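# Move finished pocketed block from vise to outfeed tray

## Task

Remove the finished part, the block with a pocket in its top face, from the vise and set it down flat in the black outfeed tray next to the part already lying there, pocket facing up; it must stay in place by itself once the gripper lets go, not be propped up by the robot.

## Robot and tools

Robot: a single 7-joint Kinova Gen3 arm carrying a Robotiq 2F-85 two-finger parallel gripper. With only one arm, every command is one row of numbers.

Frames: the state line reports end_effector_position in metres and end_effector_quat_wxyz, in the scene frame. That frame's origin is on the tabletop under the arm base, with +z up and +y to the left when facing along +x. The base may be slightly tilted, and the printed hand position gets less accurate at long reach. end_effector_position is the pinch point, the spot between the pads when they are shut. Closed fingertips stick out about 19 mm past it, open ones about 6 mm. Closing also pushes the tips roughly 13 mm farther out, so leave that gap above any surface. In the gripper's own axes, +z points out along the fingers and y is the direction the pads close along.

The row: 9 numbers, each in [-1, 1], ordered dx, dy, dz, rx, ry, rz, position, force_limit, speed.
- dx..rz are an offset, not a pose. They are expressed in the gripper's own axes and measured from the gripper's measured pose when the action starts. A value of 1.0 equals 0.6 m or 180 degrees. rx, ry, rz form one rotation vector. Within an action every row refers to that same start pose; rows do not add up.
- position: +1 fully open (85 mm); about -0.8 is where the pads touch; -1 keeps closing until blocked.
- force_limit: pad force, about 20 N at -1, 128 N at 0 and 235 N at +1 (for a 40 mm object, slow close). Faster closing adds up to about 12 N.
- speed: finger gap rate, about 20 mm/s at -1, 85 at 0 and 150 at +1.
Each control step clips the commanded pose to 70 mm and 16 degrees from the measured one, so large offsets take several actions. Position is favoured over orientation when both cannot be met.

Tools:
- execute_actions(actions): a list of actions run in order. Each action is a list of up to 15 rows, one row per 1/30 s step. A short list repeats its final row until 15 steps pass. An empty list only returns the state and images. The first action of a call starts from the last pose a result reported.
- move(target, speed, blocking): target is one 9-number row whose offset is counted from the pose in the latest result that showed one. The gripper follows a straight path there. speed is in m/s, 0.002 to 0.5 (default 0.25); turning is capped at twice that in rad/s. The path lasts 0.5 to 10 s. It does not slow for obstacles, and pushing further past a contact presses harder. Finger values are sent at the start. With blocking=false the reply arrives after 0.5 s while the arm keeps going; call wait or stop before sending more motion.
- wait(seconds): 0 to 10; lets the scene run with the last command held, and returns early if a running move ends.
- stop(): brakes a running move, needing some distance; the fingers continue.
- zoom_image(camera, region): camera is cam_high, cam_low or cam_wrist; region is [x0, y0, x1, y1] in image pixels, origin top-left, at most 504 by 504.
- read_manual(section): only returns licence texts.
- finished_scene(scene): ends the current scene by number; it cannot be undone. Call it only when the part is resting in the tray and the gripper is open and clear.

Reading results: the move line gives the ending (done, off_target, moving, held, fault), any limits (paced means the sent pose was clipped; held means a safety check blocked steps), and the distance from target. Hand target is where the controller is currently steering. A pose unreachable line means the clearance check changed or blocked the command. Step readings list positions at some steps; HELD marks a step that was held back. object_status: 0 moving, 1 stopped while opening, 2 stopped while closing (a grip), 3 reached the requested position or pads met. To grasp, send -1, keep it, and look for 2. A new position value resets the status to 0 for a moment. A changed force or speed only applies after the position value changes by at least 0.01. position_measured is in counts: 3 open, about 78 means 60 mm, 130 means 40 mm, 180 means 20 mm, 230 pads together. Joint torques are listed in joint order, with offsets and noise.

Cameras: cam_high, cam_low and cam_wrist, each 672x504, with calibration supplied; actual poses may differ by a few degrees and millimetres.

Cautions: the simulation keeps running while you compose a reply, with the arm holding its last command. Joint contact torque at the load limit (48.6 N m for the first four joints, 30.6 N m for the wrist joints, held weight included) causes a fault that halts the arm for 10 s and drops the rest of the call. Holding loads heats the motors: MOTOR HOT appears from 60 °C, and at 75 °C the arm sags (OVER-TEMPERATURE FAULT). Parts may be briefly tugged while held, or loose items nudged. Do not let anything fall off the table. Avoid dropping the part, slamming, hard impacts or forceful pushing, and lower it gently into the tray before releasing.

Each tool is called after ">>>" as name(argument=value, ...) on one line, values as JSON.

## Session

>>> execute_actions(actions=[])

Scene clock: 0.00 s.
end_effector_position=(+0.2705, -0.6509, +0.2593) position_measured=3 object_status=3 end_effector_quat_wxyz=(+0.324, +0.807, -0.460, -0.177)
Joint positions: [ 0.984  0.494 -0.322  1.296  1.145  1.599  3.868]
Joint velocities: [-0.001  0.    -0.    -0.002 -0.     0.     0.   ]
Joint torques (N m, as the joint torque sensors report them, + toward a larger angle): no reading
Hand target: +0.271, -0.651, +0.259; +0.324, +0.807, -0.460, -0.177
camera_calibration (this result's frames):
cam_wrist: T_world_to_cam=[[-0.644841, -0.329459, 0.689665, -0.220009], [-0.522974, 0.848221, -0.0837809, 0.777752], [-0.557386, -0.414702, -0.719266, 0.208456], [0, 0, 0, 1]] pos_world=[0.381064, -0.645742, 0.366829]

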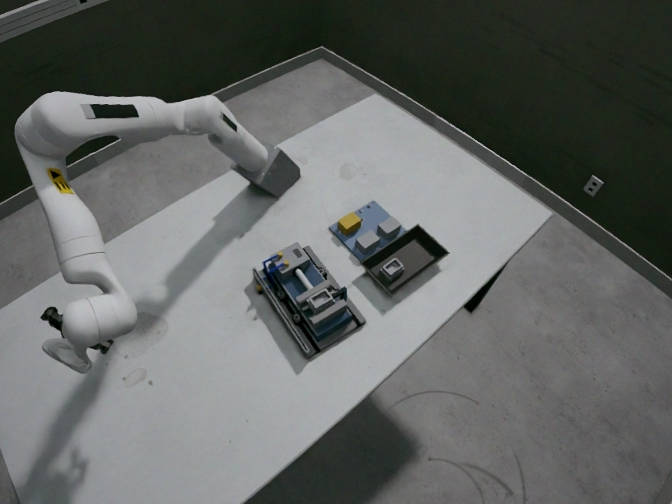

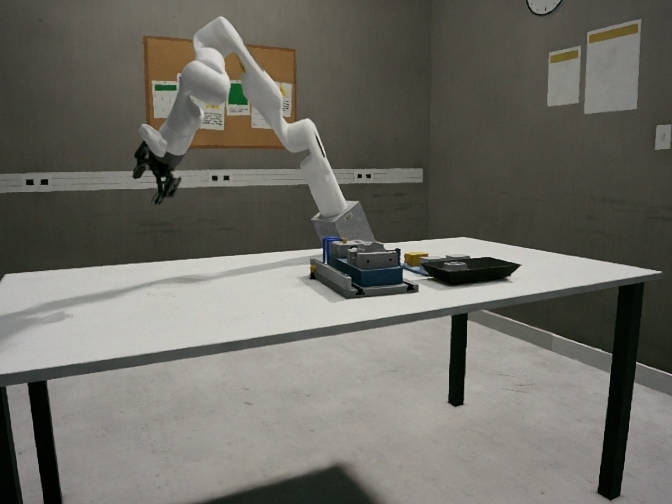

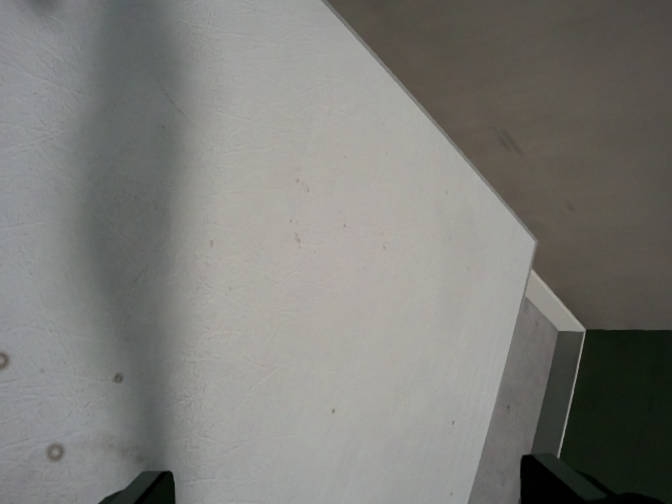

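>>> zoom_image(camera="cam_high", region=[240, 225, 380, 365])

>>> zoom_image(camera="cam_high", region=[320, 190, 460, 310])

>>> zoom_image(camera="cam_low", region=[300, 210, 440, 310])

Region (240, 225, 380, 365) of cam_high's 672x504 image, scaled by 3.600, with more detail than that image has.

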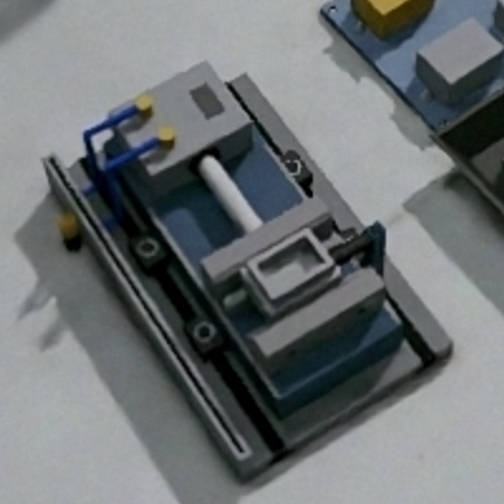

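Region (320, 190, 460, 310) of cam_high's 672x504 image, scaled by 3.600, with more detail than that image has; it fills the top 432 rows of this view, and the rest is white.

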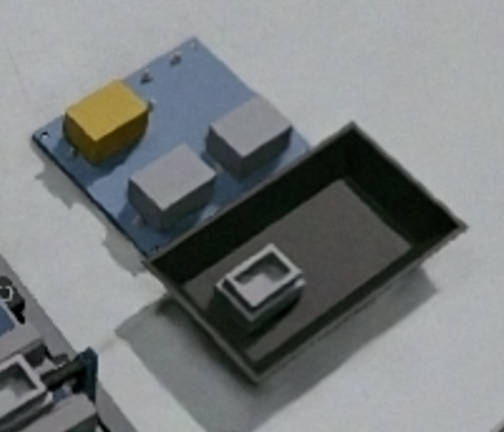

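Region (300, 210, 440, 310) of cam_low's 672x504 image, scaled by 3.600, with more detail than that image has; it fills the top 360 rows of this view, and the rest is white.

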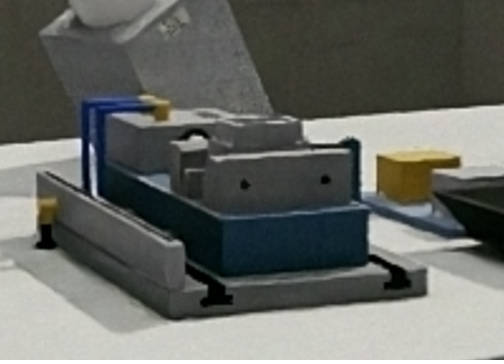

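>>> move(target=[-0.529,-0.625,-0.4183,0.2299,-0.0854,0.2043,0.36,0,0], speed=0.35)

>>> zoom_image(camera="cam_low", region=[325, 180, 425, 280])

Scene clock: 2.60 s.
end_effector_position=(+0.4882, -0.1522, +0.1816) position_measured=84 object_status=3 end_effector_quat_wxyz=(-0.000, -0.655, +0.755, +0.000)
Joint positions: [ 0.405  0.61  -0.54   1.789  0.963  1.076  2.166]
Joint velocities: [-0.012  0.006 -0.008  0.002  0.004  0.002 -0.004]
Joint torques (N m, as the joint torque sensors report them, + toward a larger angle): [ -8.39 -17.55  -6.58  -4.56   0.43   0.06  -0.05]
Hand target: +0.488, -0.151, +0.182; +0.000, -0.656, +0.755, +0.000
Off the commanded pose: 0.002 m, 0 deg.
move: done
camera_calibration (this result's frames):
cam_wrist: T_world_to_cam=[[-0.983459, 0.181, 0.00687985, 0.505215], [0.180246, 0.981699, -0.0614736, 0.135052], [-0.0178807, -0.0592167, -0.998085, 0.322088], [0, 0, 0, 1]] pos_world=[0.478275, -0.204952, 0.326297]

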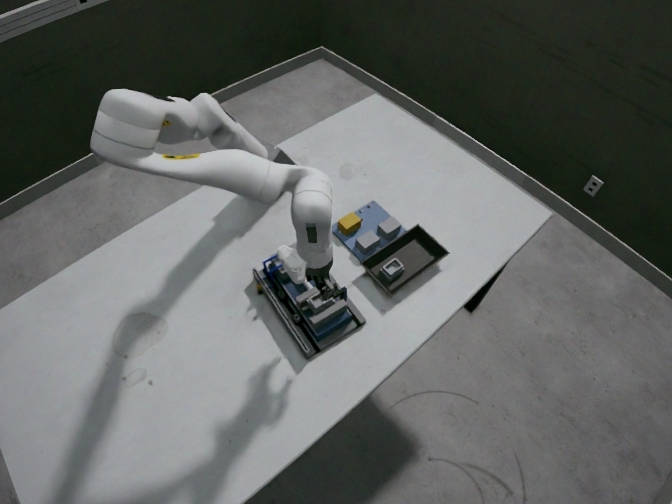

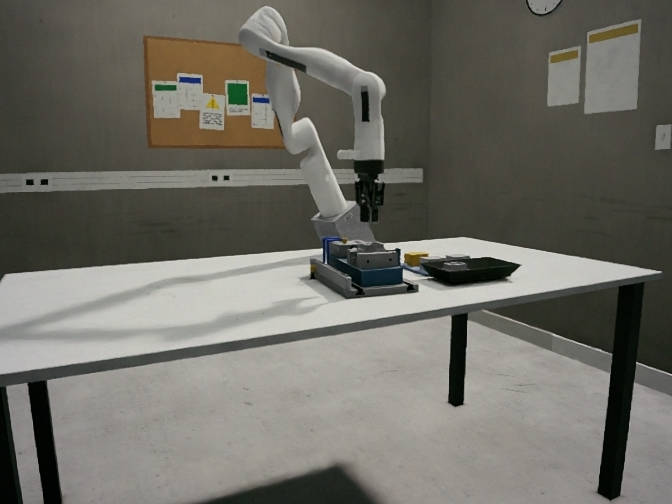

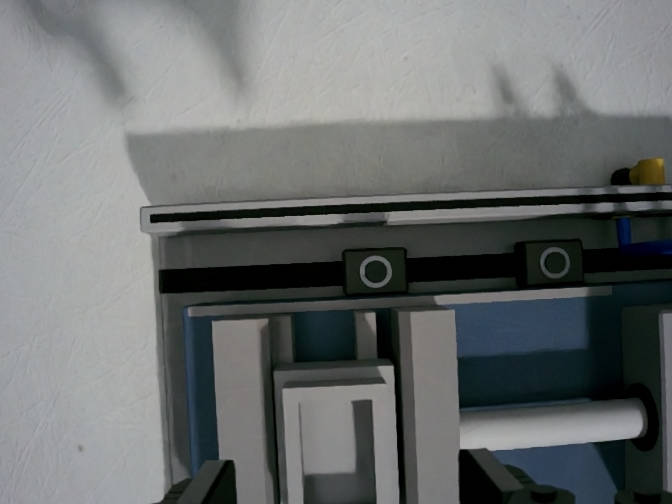

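Region (325, 180, 425, 280) of cam_low's 672x504 image, scaled by 5.040, with more detail than that image has.

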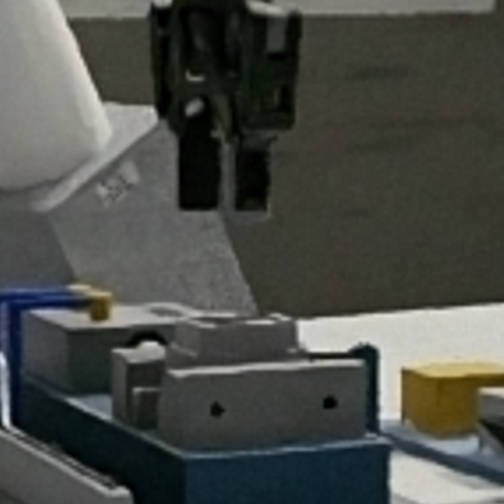

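>>> move(target=[-0.0085,-0.0035,0.093,0,0,0,0.36,0,0], speed=0.12)

>>> zoom_image(camera="cam_low", region=[340, 210, 410, 270])

Scene clock: 3.63 s.
end_effector_position=(+0.4913, -0.1475, +0.1261) position_measured=84 object_status=3 end_effector_quat_wxyz=(+0.000, -0.655, +0.755, -0.000)
Joint positions: [ 0.416  0.709 -0.489  1.806  1.066  0.984  2.095]
Joint velocities: [-0.001  0.006  0.002  0.001 -0.    -0.    -0.   ]
Joint torques (N m, as the joint torque sensors report them, + toward a larger angle): [ -8.96 -18.06  -6.49  -3.71   0.15   0.26  -0.34]
Hand target: +0.491, -0.147, +0.126; +0.000, -0.655, +0.755, +0.000
Off the commanded pose: 0.000 m, 0 deg.
move: done
camera_calibration (this result's frames):
cam_wrist: T_world_to_cam=[[-0.983413, 0.181271, 0.00625877, 0.507891], [0.180552, 0.981636, -0.0615784, 0.126312], [-0.0173062, -0.0594269, -0.998083, 0.266716], [0, 0, 0, 1]] pos_world=[0.481277, -0.200209, 0.270804]

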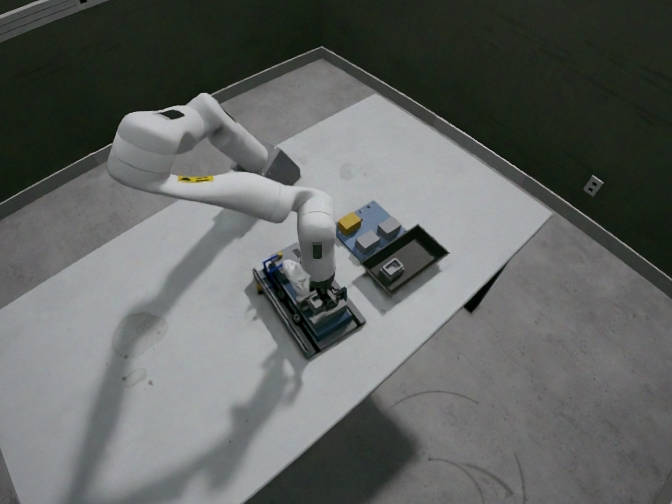

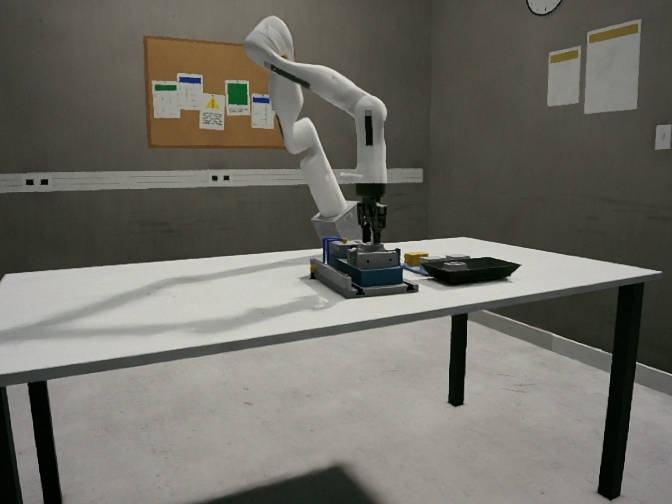

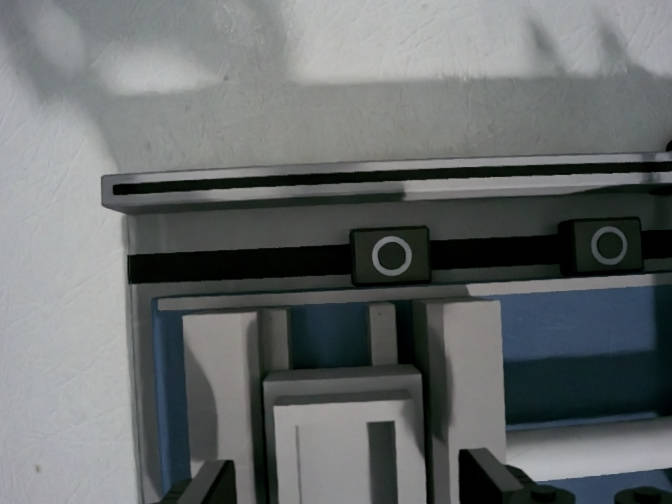

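Region (340, 210, 410, 270) of cam_low's 672x504 image, scaled by 7.200, with more detail than that image has; it fills the top 432 rows of this view, and the rest is white.

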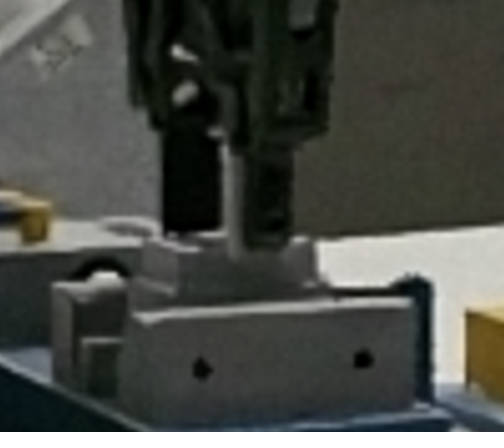

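>>> execute_actions(actions=[[[0,0,0.002,0,0,0,0.36,0,0],[0,0,0.005,0,0,0,0.36,0,0],[0,0,0.008,0,0,0,0.36,0,0],[0,0,0.0095,0,0,0,0.36,0,0],[0,0,0.0095,0,0,0,-1,-0.3,-0.5]],[[0,0,0,0,0,0,-1,-0.3,-0.5]]])

>>> zoom_image(camera="cam_low", region=[340, 210, 410, 270])

Scene clock: 4.77 s.
end_effector_position=(+0.4914, -0.1475, +0.1207) position_measured=146 object_status=2 end_effector_quat_wxyz=(+0.000, -0.655, +0.755, -0.000)
Joint positions: [ 0.418  0.718 -0.483  1.807  1.077  0.974  2.089]
Joint velocities: [-0.     0.     0.001  0.    -0.    -0.    -0.   ]
Joint torques (N m, as the joint torque sensors report them, + toward a larger angle): [ -8.84 -17.53  -6.33  -3.52   0.26   0.16  -0.35]
Hand target: +0.491, -0.148, +0.120; +0.000, -0.655, +0.755, -0.000
Off the commanded pose: 0.000 m, 0 deg.
Step readings (end_effector_position; steps 1 to 15: 1st action; 16 to 30: 2nd action):
0: (+0.4912, -0.1474, +0.1259)
1: (+0.4912, -0.1473, +0.1257)
2: (+0.4913, -0.1473, +0.1250)
4: (+0.4913, -0.1472, +0.1224)
8: (+0.4914, -0.1477, +0.1206)
15: (+0.4913, -0.1475, +0.1204)
16: (+0.4913, -0.1475, +0.1204)
17: (+0.4913, -0.1475, +0.1204)
19: (+0.4914, -0.1475, +0.1206)
23: (+0.4914, -0.1475, +0.1207)
30: end_effector_position above
camera_calibration (this result's frames):
cam_wrist: T_world_to_cam=[[-0.98341, 0.181302, 0.00586878, 0.508086], [0.180606, 0.981626, -0.06157, 0.12592], [-0.0169237, -0.0594886, -0.998086, 0.261116], [0, 0, 0, 1]] pos_world=[0.481333, -0.20019, 0.265387]

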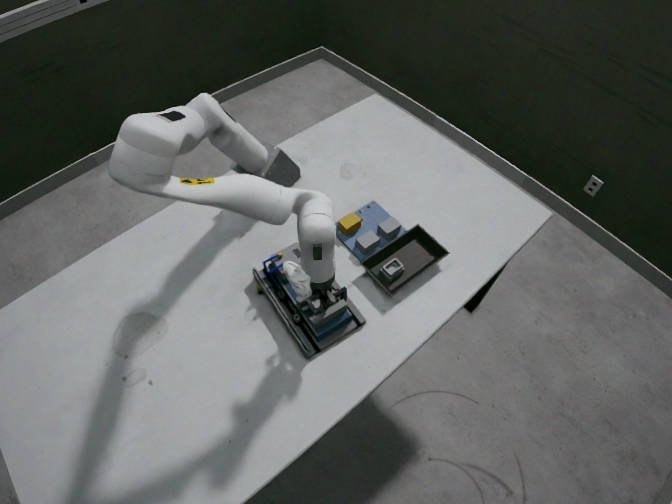

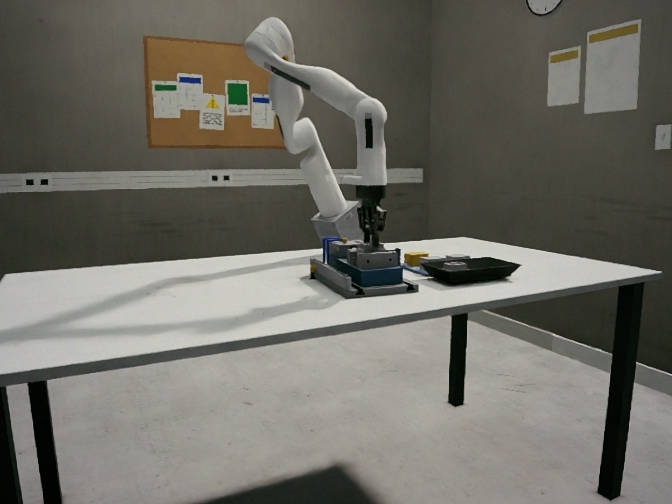

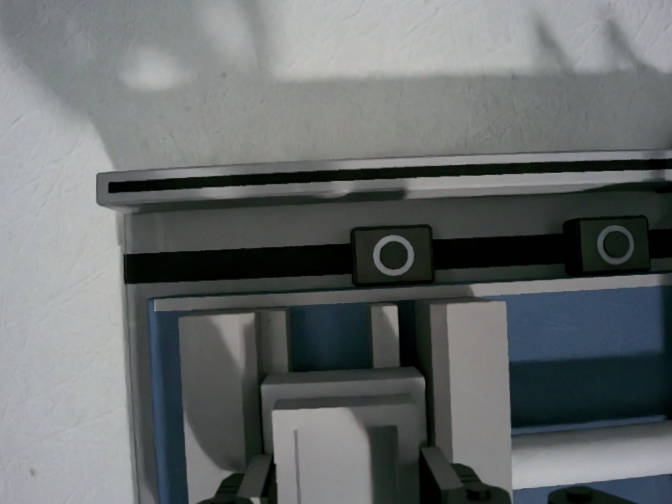

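Region (340, 210, 410, 270) of cam_low's 672x504 image, scaled by 7.200, with more detail than that image has; it fills the top 432 rows of this view, and the rest is white.

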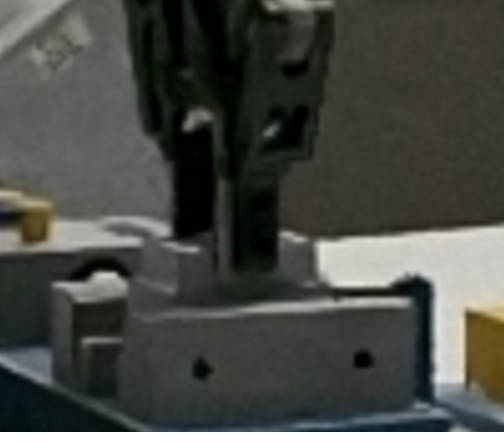

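>>> move(target=[0,0.002,-0.075,0,0,0,-1,-0.3,-0.5], speed=0.1)

Scene clock: 5.60 s.
end_effector_position=(+0.4900, -0.1473, +0.1655) position_measured=146 object_status=2 end_effector_quat_wxyz=(+0.000, -0.655, +0.755, -0.000)
Joint positions: [ 0.401  0.642 -0.525  1.794  0.993  1.05   2.138]
Joint velocities: [ 0.    -0.003 -0.001  0.001 -0.     0.001 -0.   ]
Joint torques (N m, as the joint torque sensors report them, + toward a larger angle): [ -9.44 -18.36  -6.74  -4.53   0.19   0.14  -0.26]
Hand target: +0.490, -0.147, +0.166; +0.000, -0.655, +0.755, -0.000
Off the commanded pose: 0.000 m, 0 deg.
move: done
camera_calibration (this result's frames):
cam_wrist: T_world_to_cam=[[-0.983434, 0.181158, 0.00631118, 0.506282], [0.180436, 0.981661, -0.0615166, 0.128866], [-0.0173396, -0.0593587, -0.998086, 0.306021], [0, 0, 0, 1]] pos_world=[0.479949, -0.200055, 0.310168]

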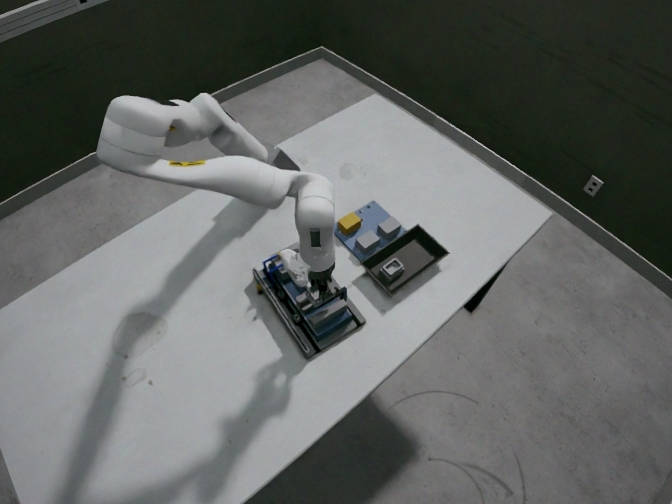

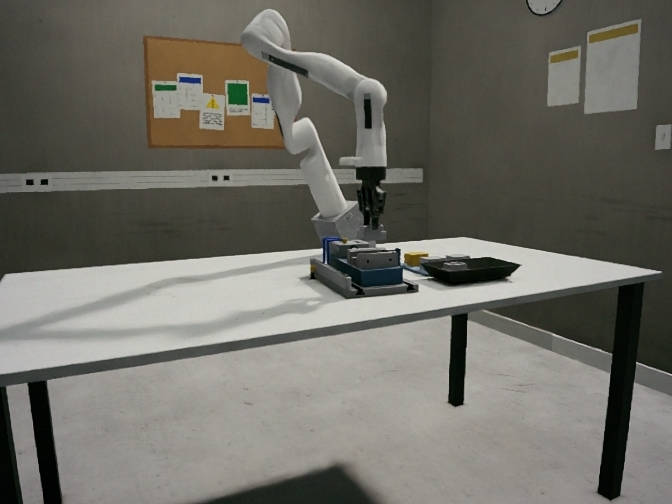

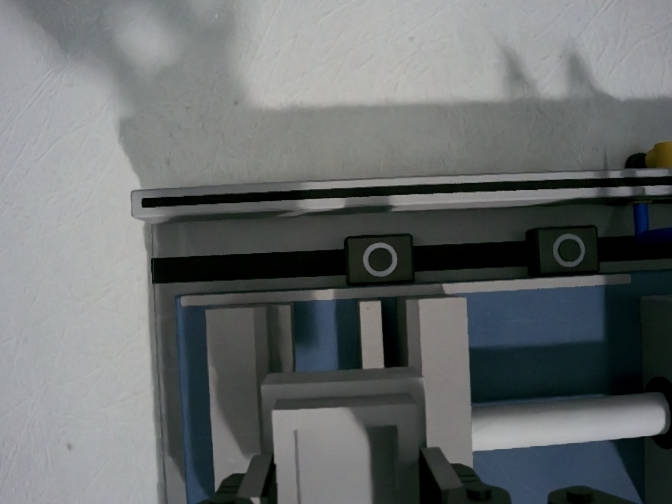

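>>> move(target=[-0.559,0.0113,0.0675,0,0,-0.028,-1,-0.3,-0.5], speed=0.3)

>>> zoom_image(camera="cam_low", region=[410, 190, 540, 295])

Scene clock: 10.07 s.
end_effector_position=(+0.5311, +0.1853, +0.1269) position_measured=146 object_status=2 end_effector_quat_wxyz=(-0.001, +0.688, -0.726, +0.000)
Joint positions: [-0.159  1.208 -0.514  1.27   1.041  1.233  1.862]
Joint velocities: [-0.005  0.011  0.001 -0.001 -0.001  0.002  0.001]
Joint torques (N m, as the joint torque sensors report them, + toward a larger angle): [-13.11 -22.39  -7.38  -4.53   0.24   0.19   0.01]
Hand target: +0.531, +0.186, +0.127; -0.001, +0.688, -0.726, +0.000
Off the commanded pose: 0.002 m, 0 deg.
move: done
camera_calibration (this result's frames):
cam_wrist: T_world_to_cam=[[-0.995485, 0.0948213, 0.00437176, 0.509314], [0.0943846, 0.993692, -0.0605586, -0.164128], [-0.0100864, -0.0598725, -0.998155, 0.284264], [0, 0, 0, 1]] pos_world=[0.525372, 0.131818, 0.271573]

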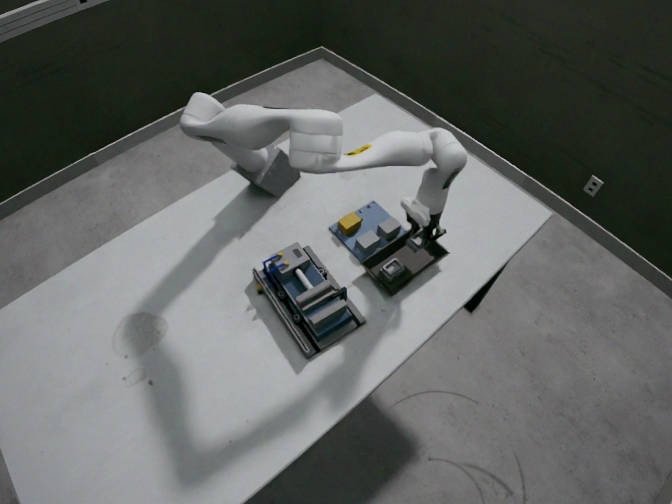

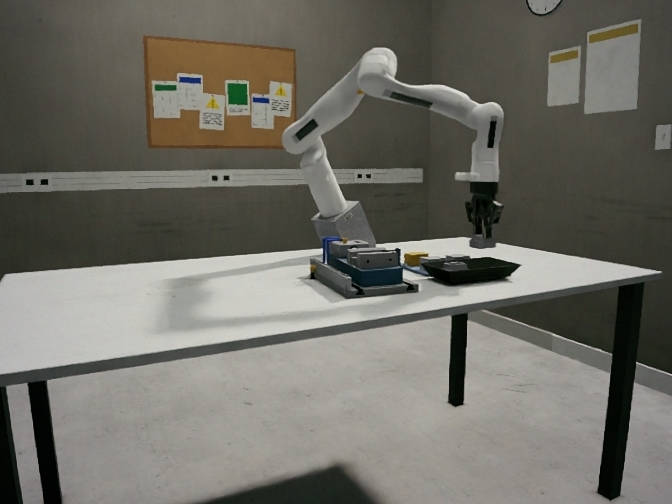

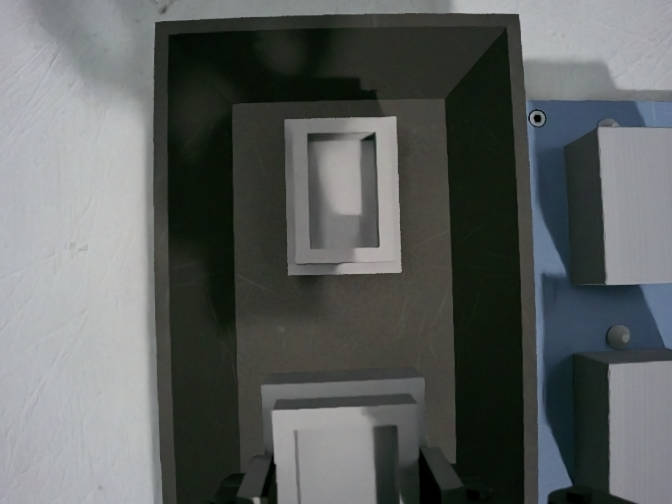

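Region (410, 190, 540, 295) of cam_low's 672x504 image, scaled by 3.877, with more detail than that image has; it fills the top 407 rows of this view, and the rest is white.

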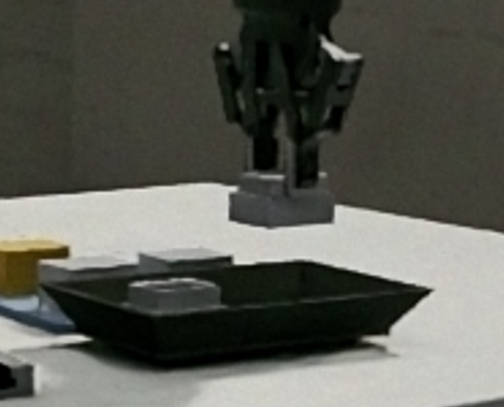

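>>> move(target=[0.01,0.003,0.108,0,0,0,-1,-0.3,-0.5], speed=0.15)

>>> execute_actions(actions=[[[0,0,0.002,0,0,0,-1,-0.3,-0.5],[0,0,0.004,0,0,0,-1,-0.3,-0.5],[0,0,0.006,0,0,0,-1,-0.3,-0.5],[0,0,0.008,0,0,0,-1,-0.3,-0.5],[0,0,0.009,0,0,0,-1,-0.3,-0.5],[0,0,0.010,0,0,0,-1,-0.3,-0.5],[0,0,0.011,0,0,0,-1,-0.3,-0.5],[0,0,0.012,0,0,0,-1,-0.3,-0.5],[0,0,0.013,0,0,0,-1,-0.3,-0.5],[0,0,0.014,0,0,0,-1,-0.3,-0.5],[0,0,0.015,0,0,0,-1,-0.3,-0.5],[0,0,0.016,0,0,0,-1,-0.3,-0.5],[0,0,0.017,0,0,0,-1,-0.3,-0.5],[0,0,0.018,0,0,0,-1,-0.3,-0.5],[0,0,0.019,0,0,0,-1,-0.3,-0.5]]])

>>> wait(seconds=0.2)

Scene clock: 11.20 s.
end_effector_position=(+0.5293, +0.1797, +0.0623) position_measured=146 object_status=2 end_effector_quat_wxyz=(-0.001, +0.687, -0.726, +0.001)
Joint positions: [-0.115  1.287 -0.472  1.292  1.108  1.133  1.832]
Joint velocities: [ 0.001  0.003  0.002 -0.002 -0.001  0.     0.   ]
Joint torques (N m, as the joint torque sensors report them, + toward a larger angle): [-12.98 -22.24  -7.51  -4.29   0.09   0.45  -0.31]
Hand target: +0.529, +0.180, +0.062; -0.001, +0.688, -0.726, +0.000
Off the commanded pose: 0.000 m, 0 deg.
move: done
camera_calibration (this result's frames):
cam_wrist: T_world_to_cam=[[-0.995478, 0.0949015, 0.00407949, 0.508409], [0.094483, 0.993688, -0.0604816, -0.162325], [-0.00979354, -0.0598227, -0.998161, 0.219228], [0, 0, 0, 1]] pos_world=[0.523594, 0.126166, 0.206933]

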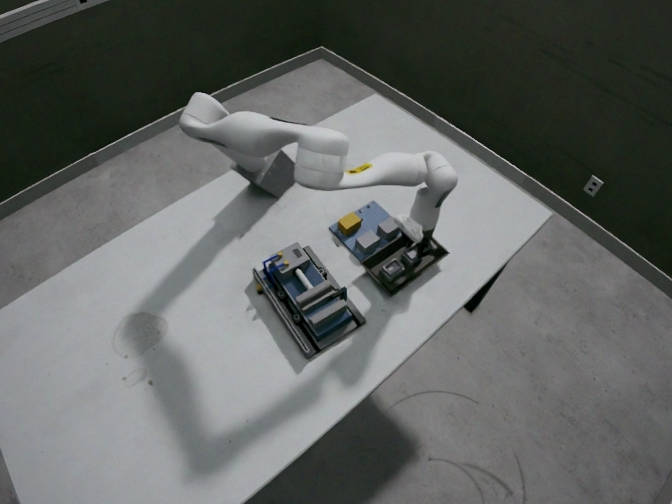

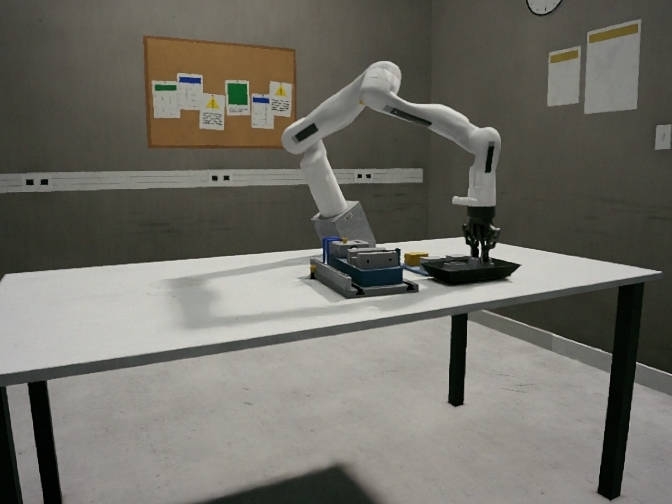

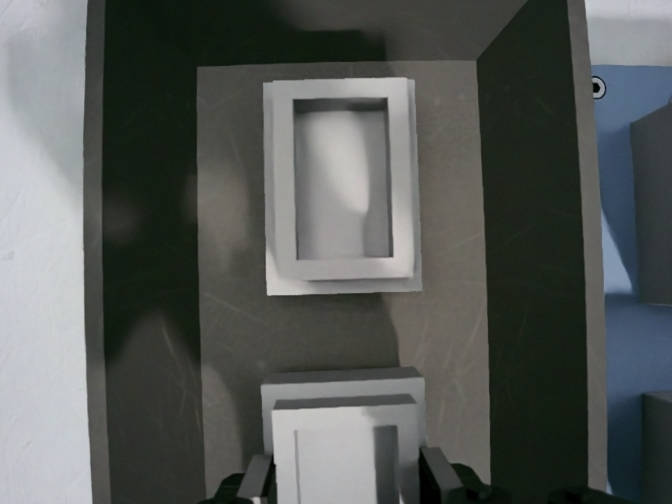

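Scene clock: 11.70 s.
end_effector_position=(+0.5295, +0.1799, +0.0531) position_measured=146 object_status=2 end_effector_quat_wxyz=(-0.002, +0.687, -0.726, +0.001)
Joint positions: [-0.111  1.301 -0.466  1.289  1.117  1.12   1.829]
Joint velocities: [-0.     0.003 -0.001 -0.     0.006 -0.003 -0.004]
Joint torques (N m, as the joint torque sensors report them, + toward a larger angle): [-11.57 -18.94  -6.18  -3.99   0.49  -0.7   -0.26]
Hand target: +0.529, +0.180, +0.051; -0.001, +0.687, -0.726, +0.001
Off the commanded pose: 0.002 m, 0 deg.
Step readings (end_effector_position):
0: (+0.5293, +0.1797, +0.0623)
1: (+0.5293, +0.1797, +0.0620)
2: (+0.5293, +0.1798, +0.0614)
4: (+0.5293, +0.1798, +0.0594)
8: (+0.5294, +0.1796, +0.0561)
15: end_effector_position above
camera_calibration (this result's frames):
cam_wrist: T_world_to_cam=[[-0.99546, 0.0951062, 0.00371041, 0.508618], [0.0947135, 0.993692, -0.0600464, -0.163261], [-0.00939779, -0.0594224, -0.998189, 0.209764], [0, 0, 0, 1]] pos_world=[0.523743, 0.126323, 0.197694]

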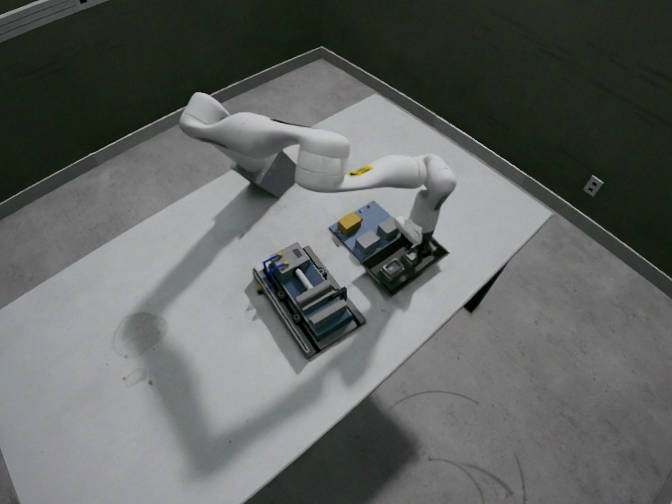

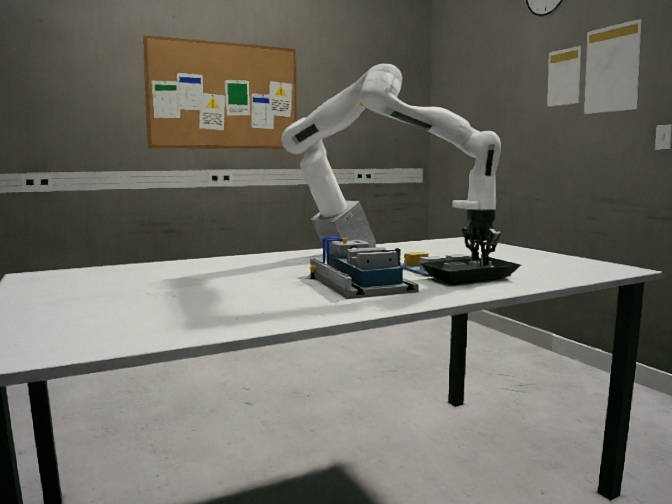

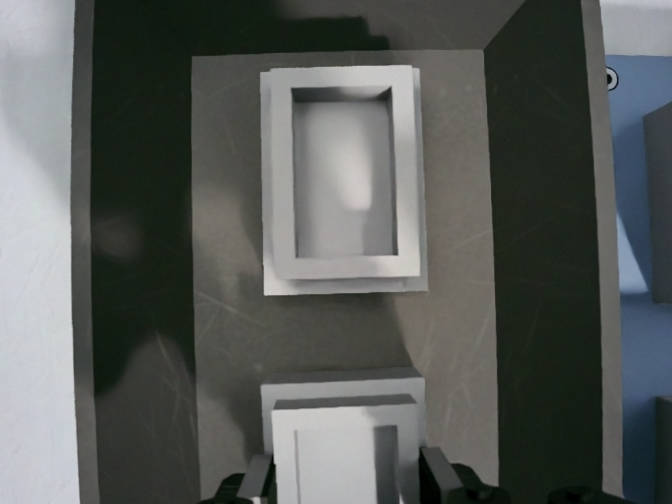

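Scene clock: 11.90 s.
end_effector_position=(+0.5297, +0.1800, +0.0531) position_measured=146 object_status=2 end_effector_quat_wxyz=(-0.002, +0.687, -0.726, +0.001)
Joint positions: [-0.111  1.301 -0.466  1.289  1.118  1.119  1.829]
Joint velocities: [-0.001 -0.    -0.001 -0.     0.001 -0.001 -0.   ]
Joint torques (N m, as the joint torque sensors report them, + toward a larger angle): [-11.39 -18.92  -5.91  -4.19   0.79  -0.57  -0.24]
Hand target: +0.529, +0.180, +0.051; -0.001, +0.687, -0.726, +0.001
Off the commanded pose: 0.002 m, 0 deg.
wait: 0.20 s; at rest by 0.17 s
camera_calibration (this result's frames):
cam_wrist: T_world_to_cam=[[-0.995483, 0.0948887, 0.00300662, 0.50884], [0.0945417, 0.993733, -0.0596426, -0.163349], [-0.00864719, -0.059089, -0.998215, 0.209363], [0, 0, 0, 1]] pos_world=[0.523796, 0.126413, 0.197717]

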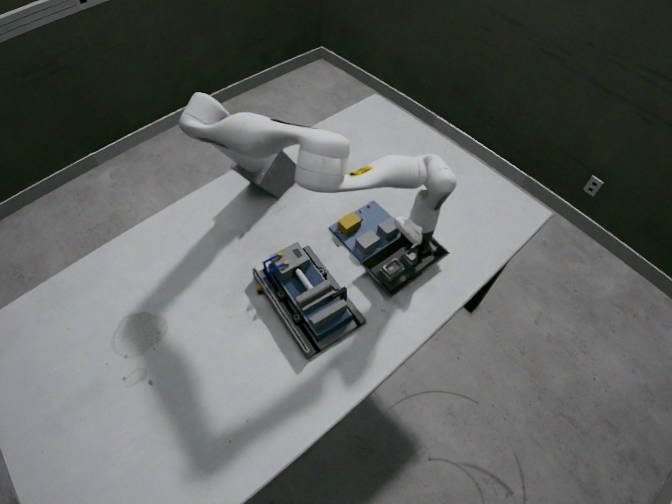

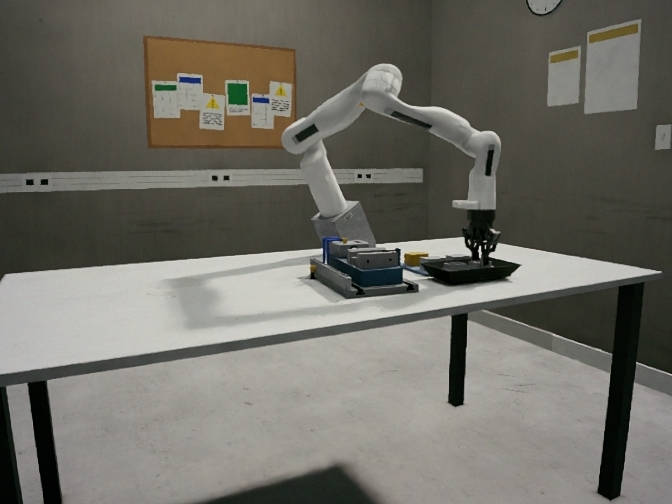

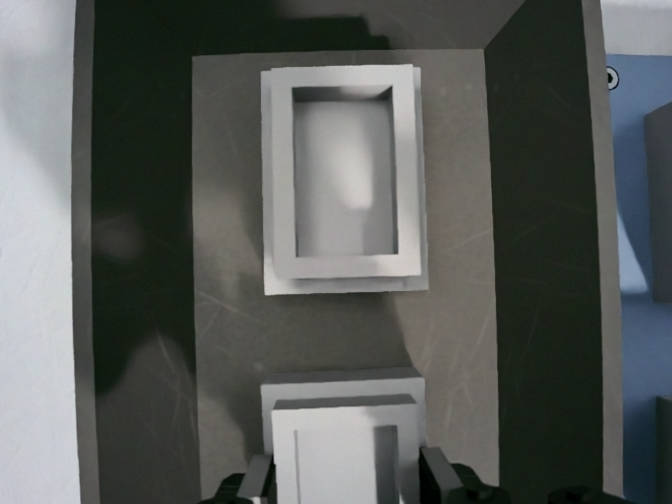

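>>> execute_actions(actions=[[[0,0,0,0,0,0,0.3,-0.3,0],[0,0,0,0,0,0,0.3,-0.3,0],[0,0,0,0,0,0,0.3,-0.3,0],[0,0,0,0,0,0,0.3,-0.3,0],[0,0,0,0,0,0,0.3,-0.3,0],[0,0,0,0,0,0,0.3,-0.3,0],[0,0,0,0,0,0,0.3,-0.3,0],[0,0,0,0,0,0,0.3,-0.3,0],[0,0,-0.005,0,0,0,0.3,-0.3,0],[0,0,-0.01,0,0,0,0.3,-0.3,0],[0,0,-0.02,0,0,0,0.3,-0.3,0],[0,0,-0.03,0,0,0,0.3,-0.3,0],[0,0,-0.04,0,0,0,0.3,-0.3,0],[0,0,-0.05,0,0,0,0.3,-0.3,0],[0,0,-0.06,0,0,0,0.3,-0.3,0]],[[0,0,-0.03,0,0,0,0.3,-0.3,0],[0,0,-0.04,0,0,0,0.3,-0.3,0],[0,0,-0.05,0,0,0,0.3,-0.3,0],[0,0,-0.06,0,0,0,0.3,-0.3,0],[0,0,-0.07,0,0,0,0.3,-0.3,0],[0,0,-0.075,0,0,0,0.3,-0.3,0],[0,0,-0.08,0,0,0,0.3,-0.3,0]]])

>>> zoom_image(camera="cam_high", region=[340, 190, 470, 310])

Scene clock: 13.23 s.
end_effector_position=(+0.5295, +0.1795, +0.1239) position_measured=91 object_status=3 end_effector_quat_wxyz=(-0.002, +0.687, -0.726, +0.001)
Joint positions: [-0.149  1.2   -0.511  1.295  1.048  1.218  1.854]
Joint velocities: [-0.    -0.004  0.    -0.     0.001  0.001 -0.   ]
Joint torques (N m, as the joint torque sensors report them, + toward a larger angle): [-12.18 -21.04  -7.01  -4.08  -0.06   0.27  -0.37]
Hand target: +0.530, +0.179, +0.124; -0.002, +0.687, -0.726, +0.001
Off the commanded pose: 0.000 m, 0 deg.
Step readings (end_effector_position; steps 1 to 15: 1st action; 16 to 30: 2nd action):
0: (+0.5297, +0.1800, +0.0531)
1: (+0.5298, +0.1800, +0.0535)
2: (+0.5300, +0.1800, +0.0537)
4: (+0.5300, +0.1801, +0.0536)
8: (+0.5298, +0.1800, +0.0532)
15: (+0.5300, +0.1797, +0.0762)
16: (+0.5299, +0.1798, +0.0818)
17: (+0.5299, +0.1798, +0.0874)
19: (+0.5299, +0.1798, +0.0987)
23: (+0.5295, +0.1799, +0.1196)
30: end_effector_position above
camera_calibration (this result's frames):
cam_wrist: T_world_to_cam=[[-0.995482, 0.0949193, 0.00237733, 0.508587], [0.0946077, 0.993713, -0.0598574, -0.158571], [-0.00804401, -0.0593621, -0.998204, 0.27974], [0, 0, 0, 1]] pos_world=[0.523542, 0.125905, 0.268537]

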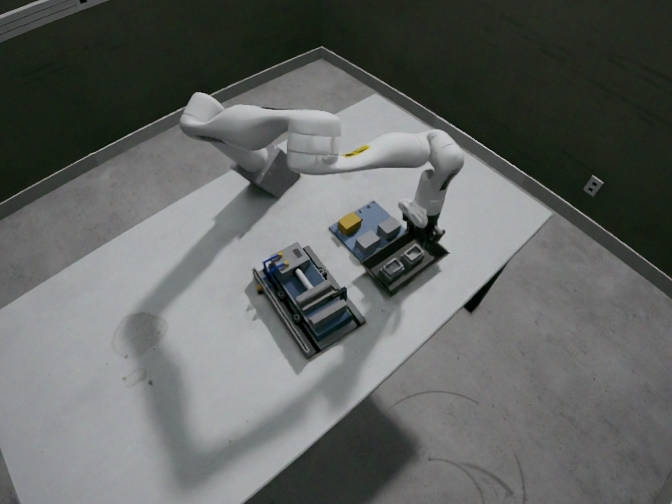

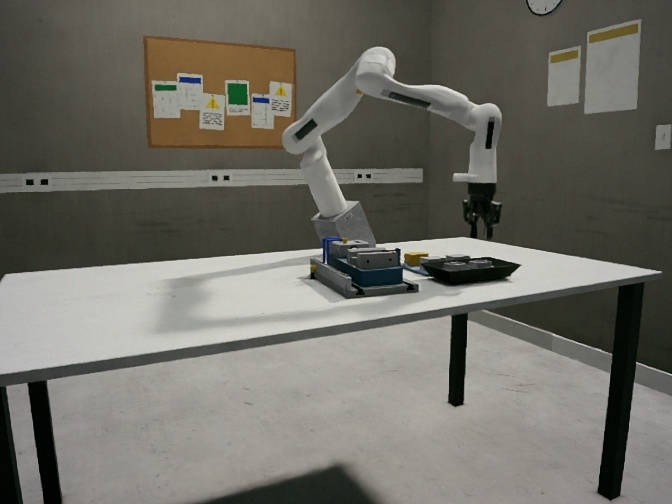

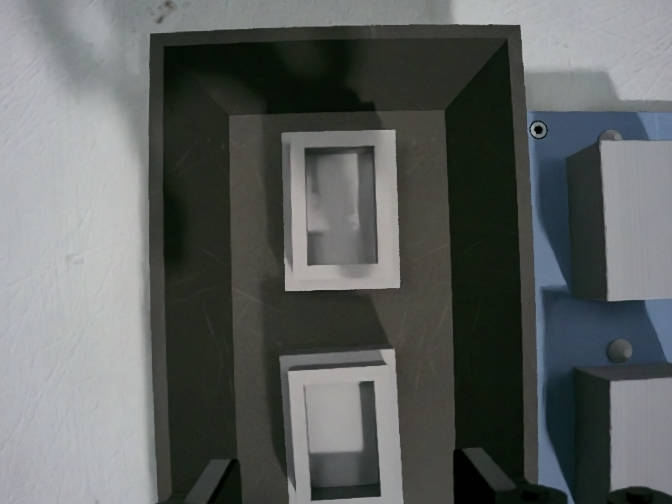

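Region (340, 190, 470, 310) of cam_high's 672x504 image, scaled by 3.877, with more detail than that image has; it fills the top 465 rows of this view, and the rest is white.

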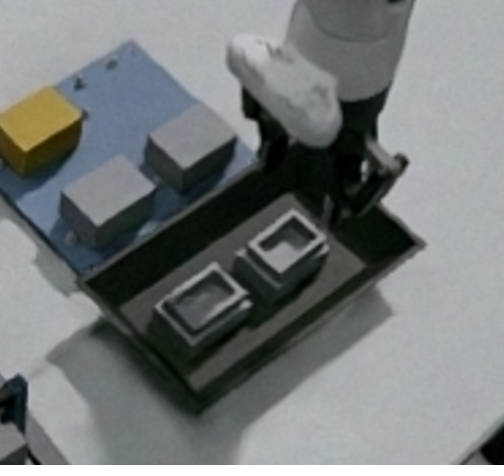

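>>> finished_scene(scene=2)

The scene is finished: the task was done.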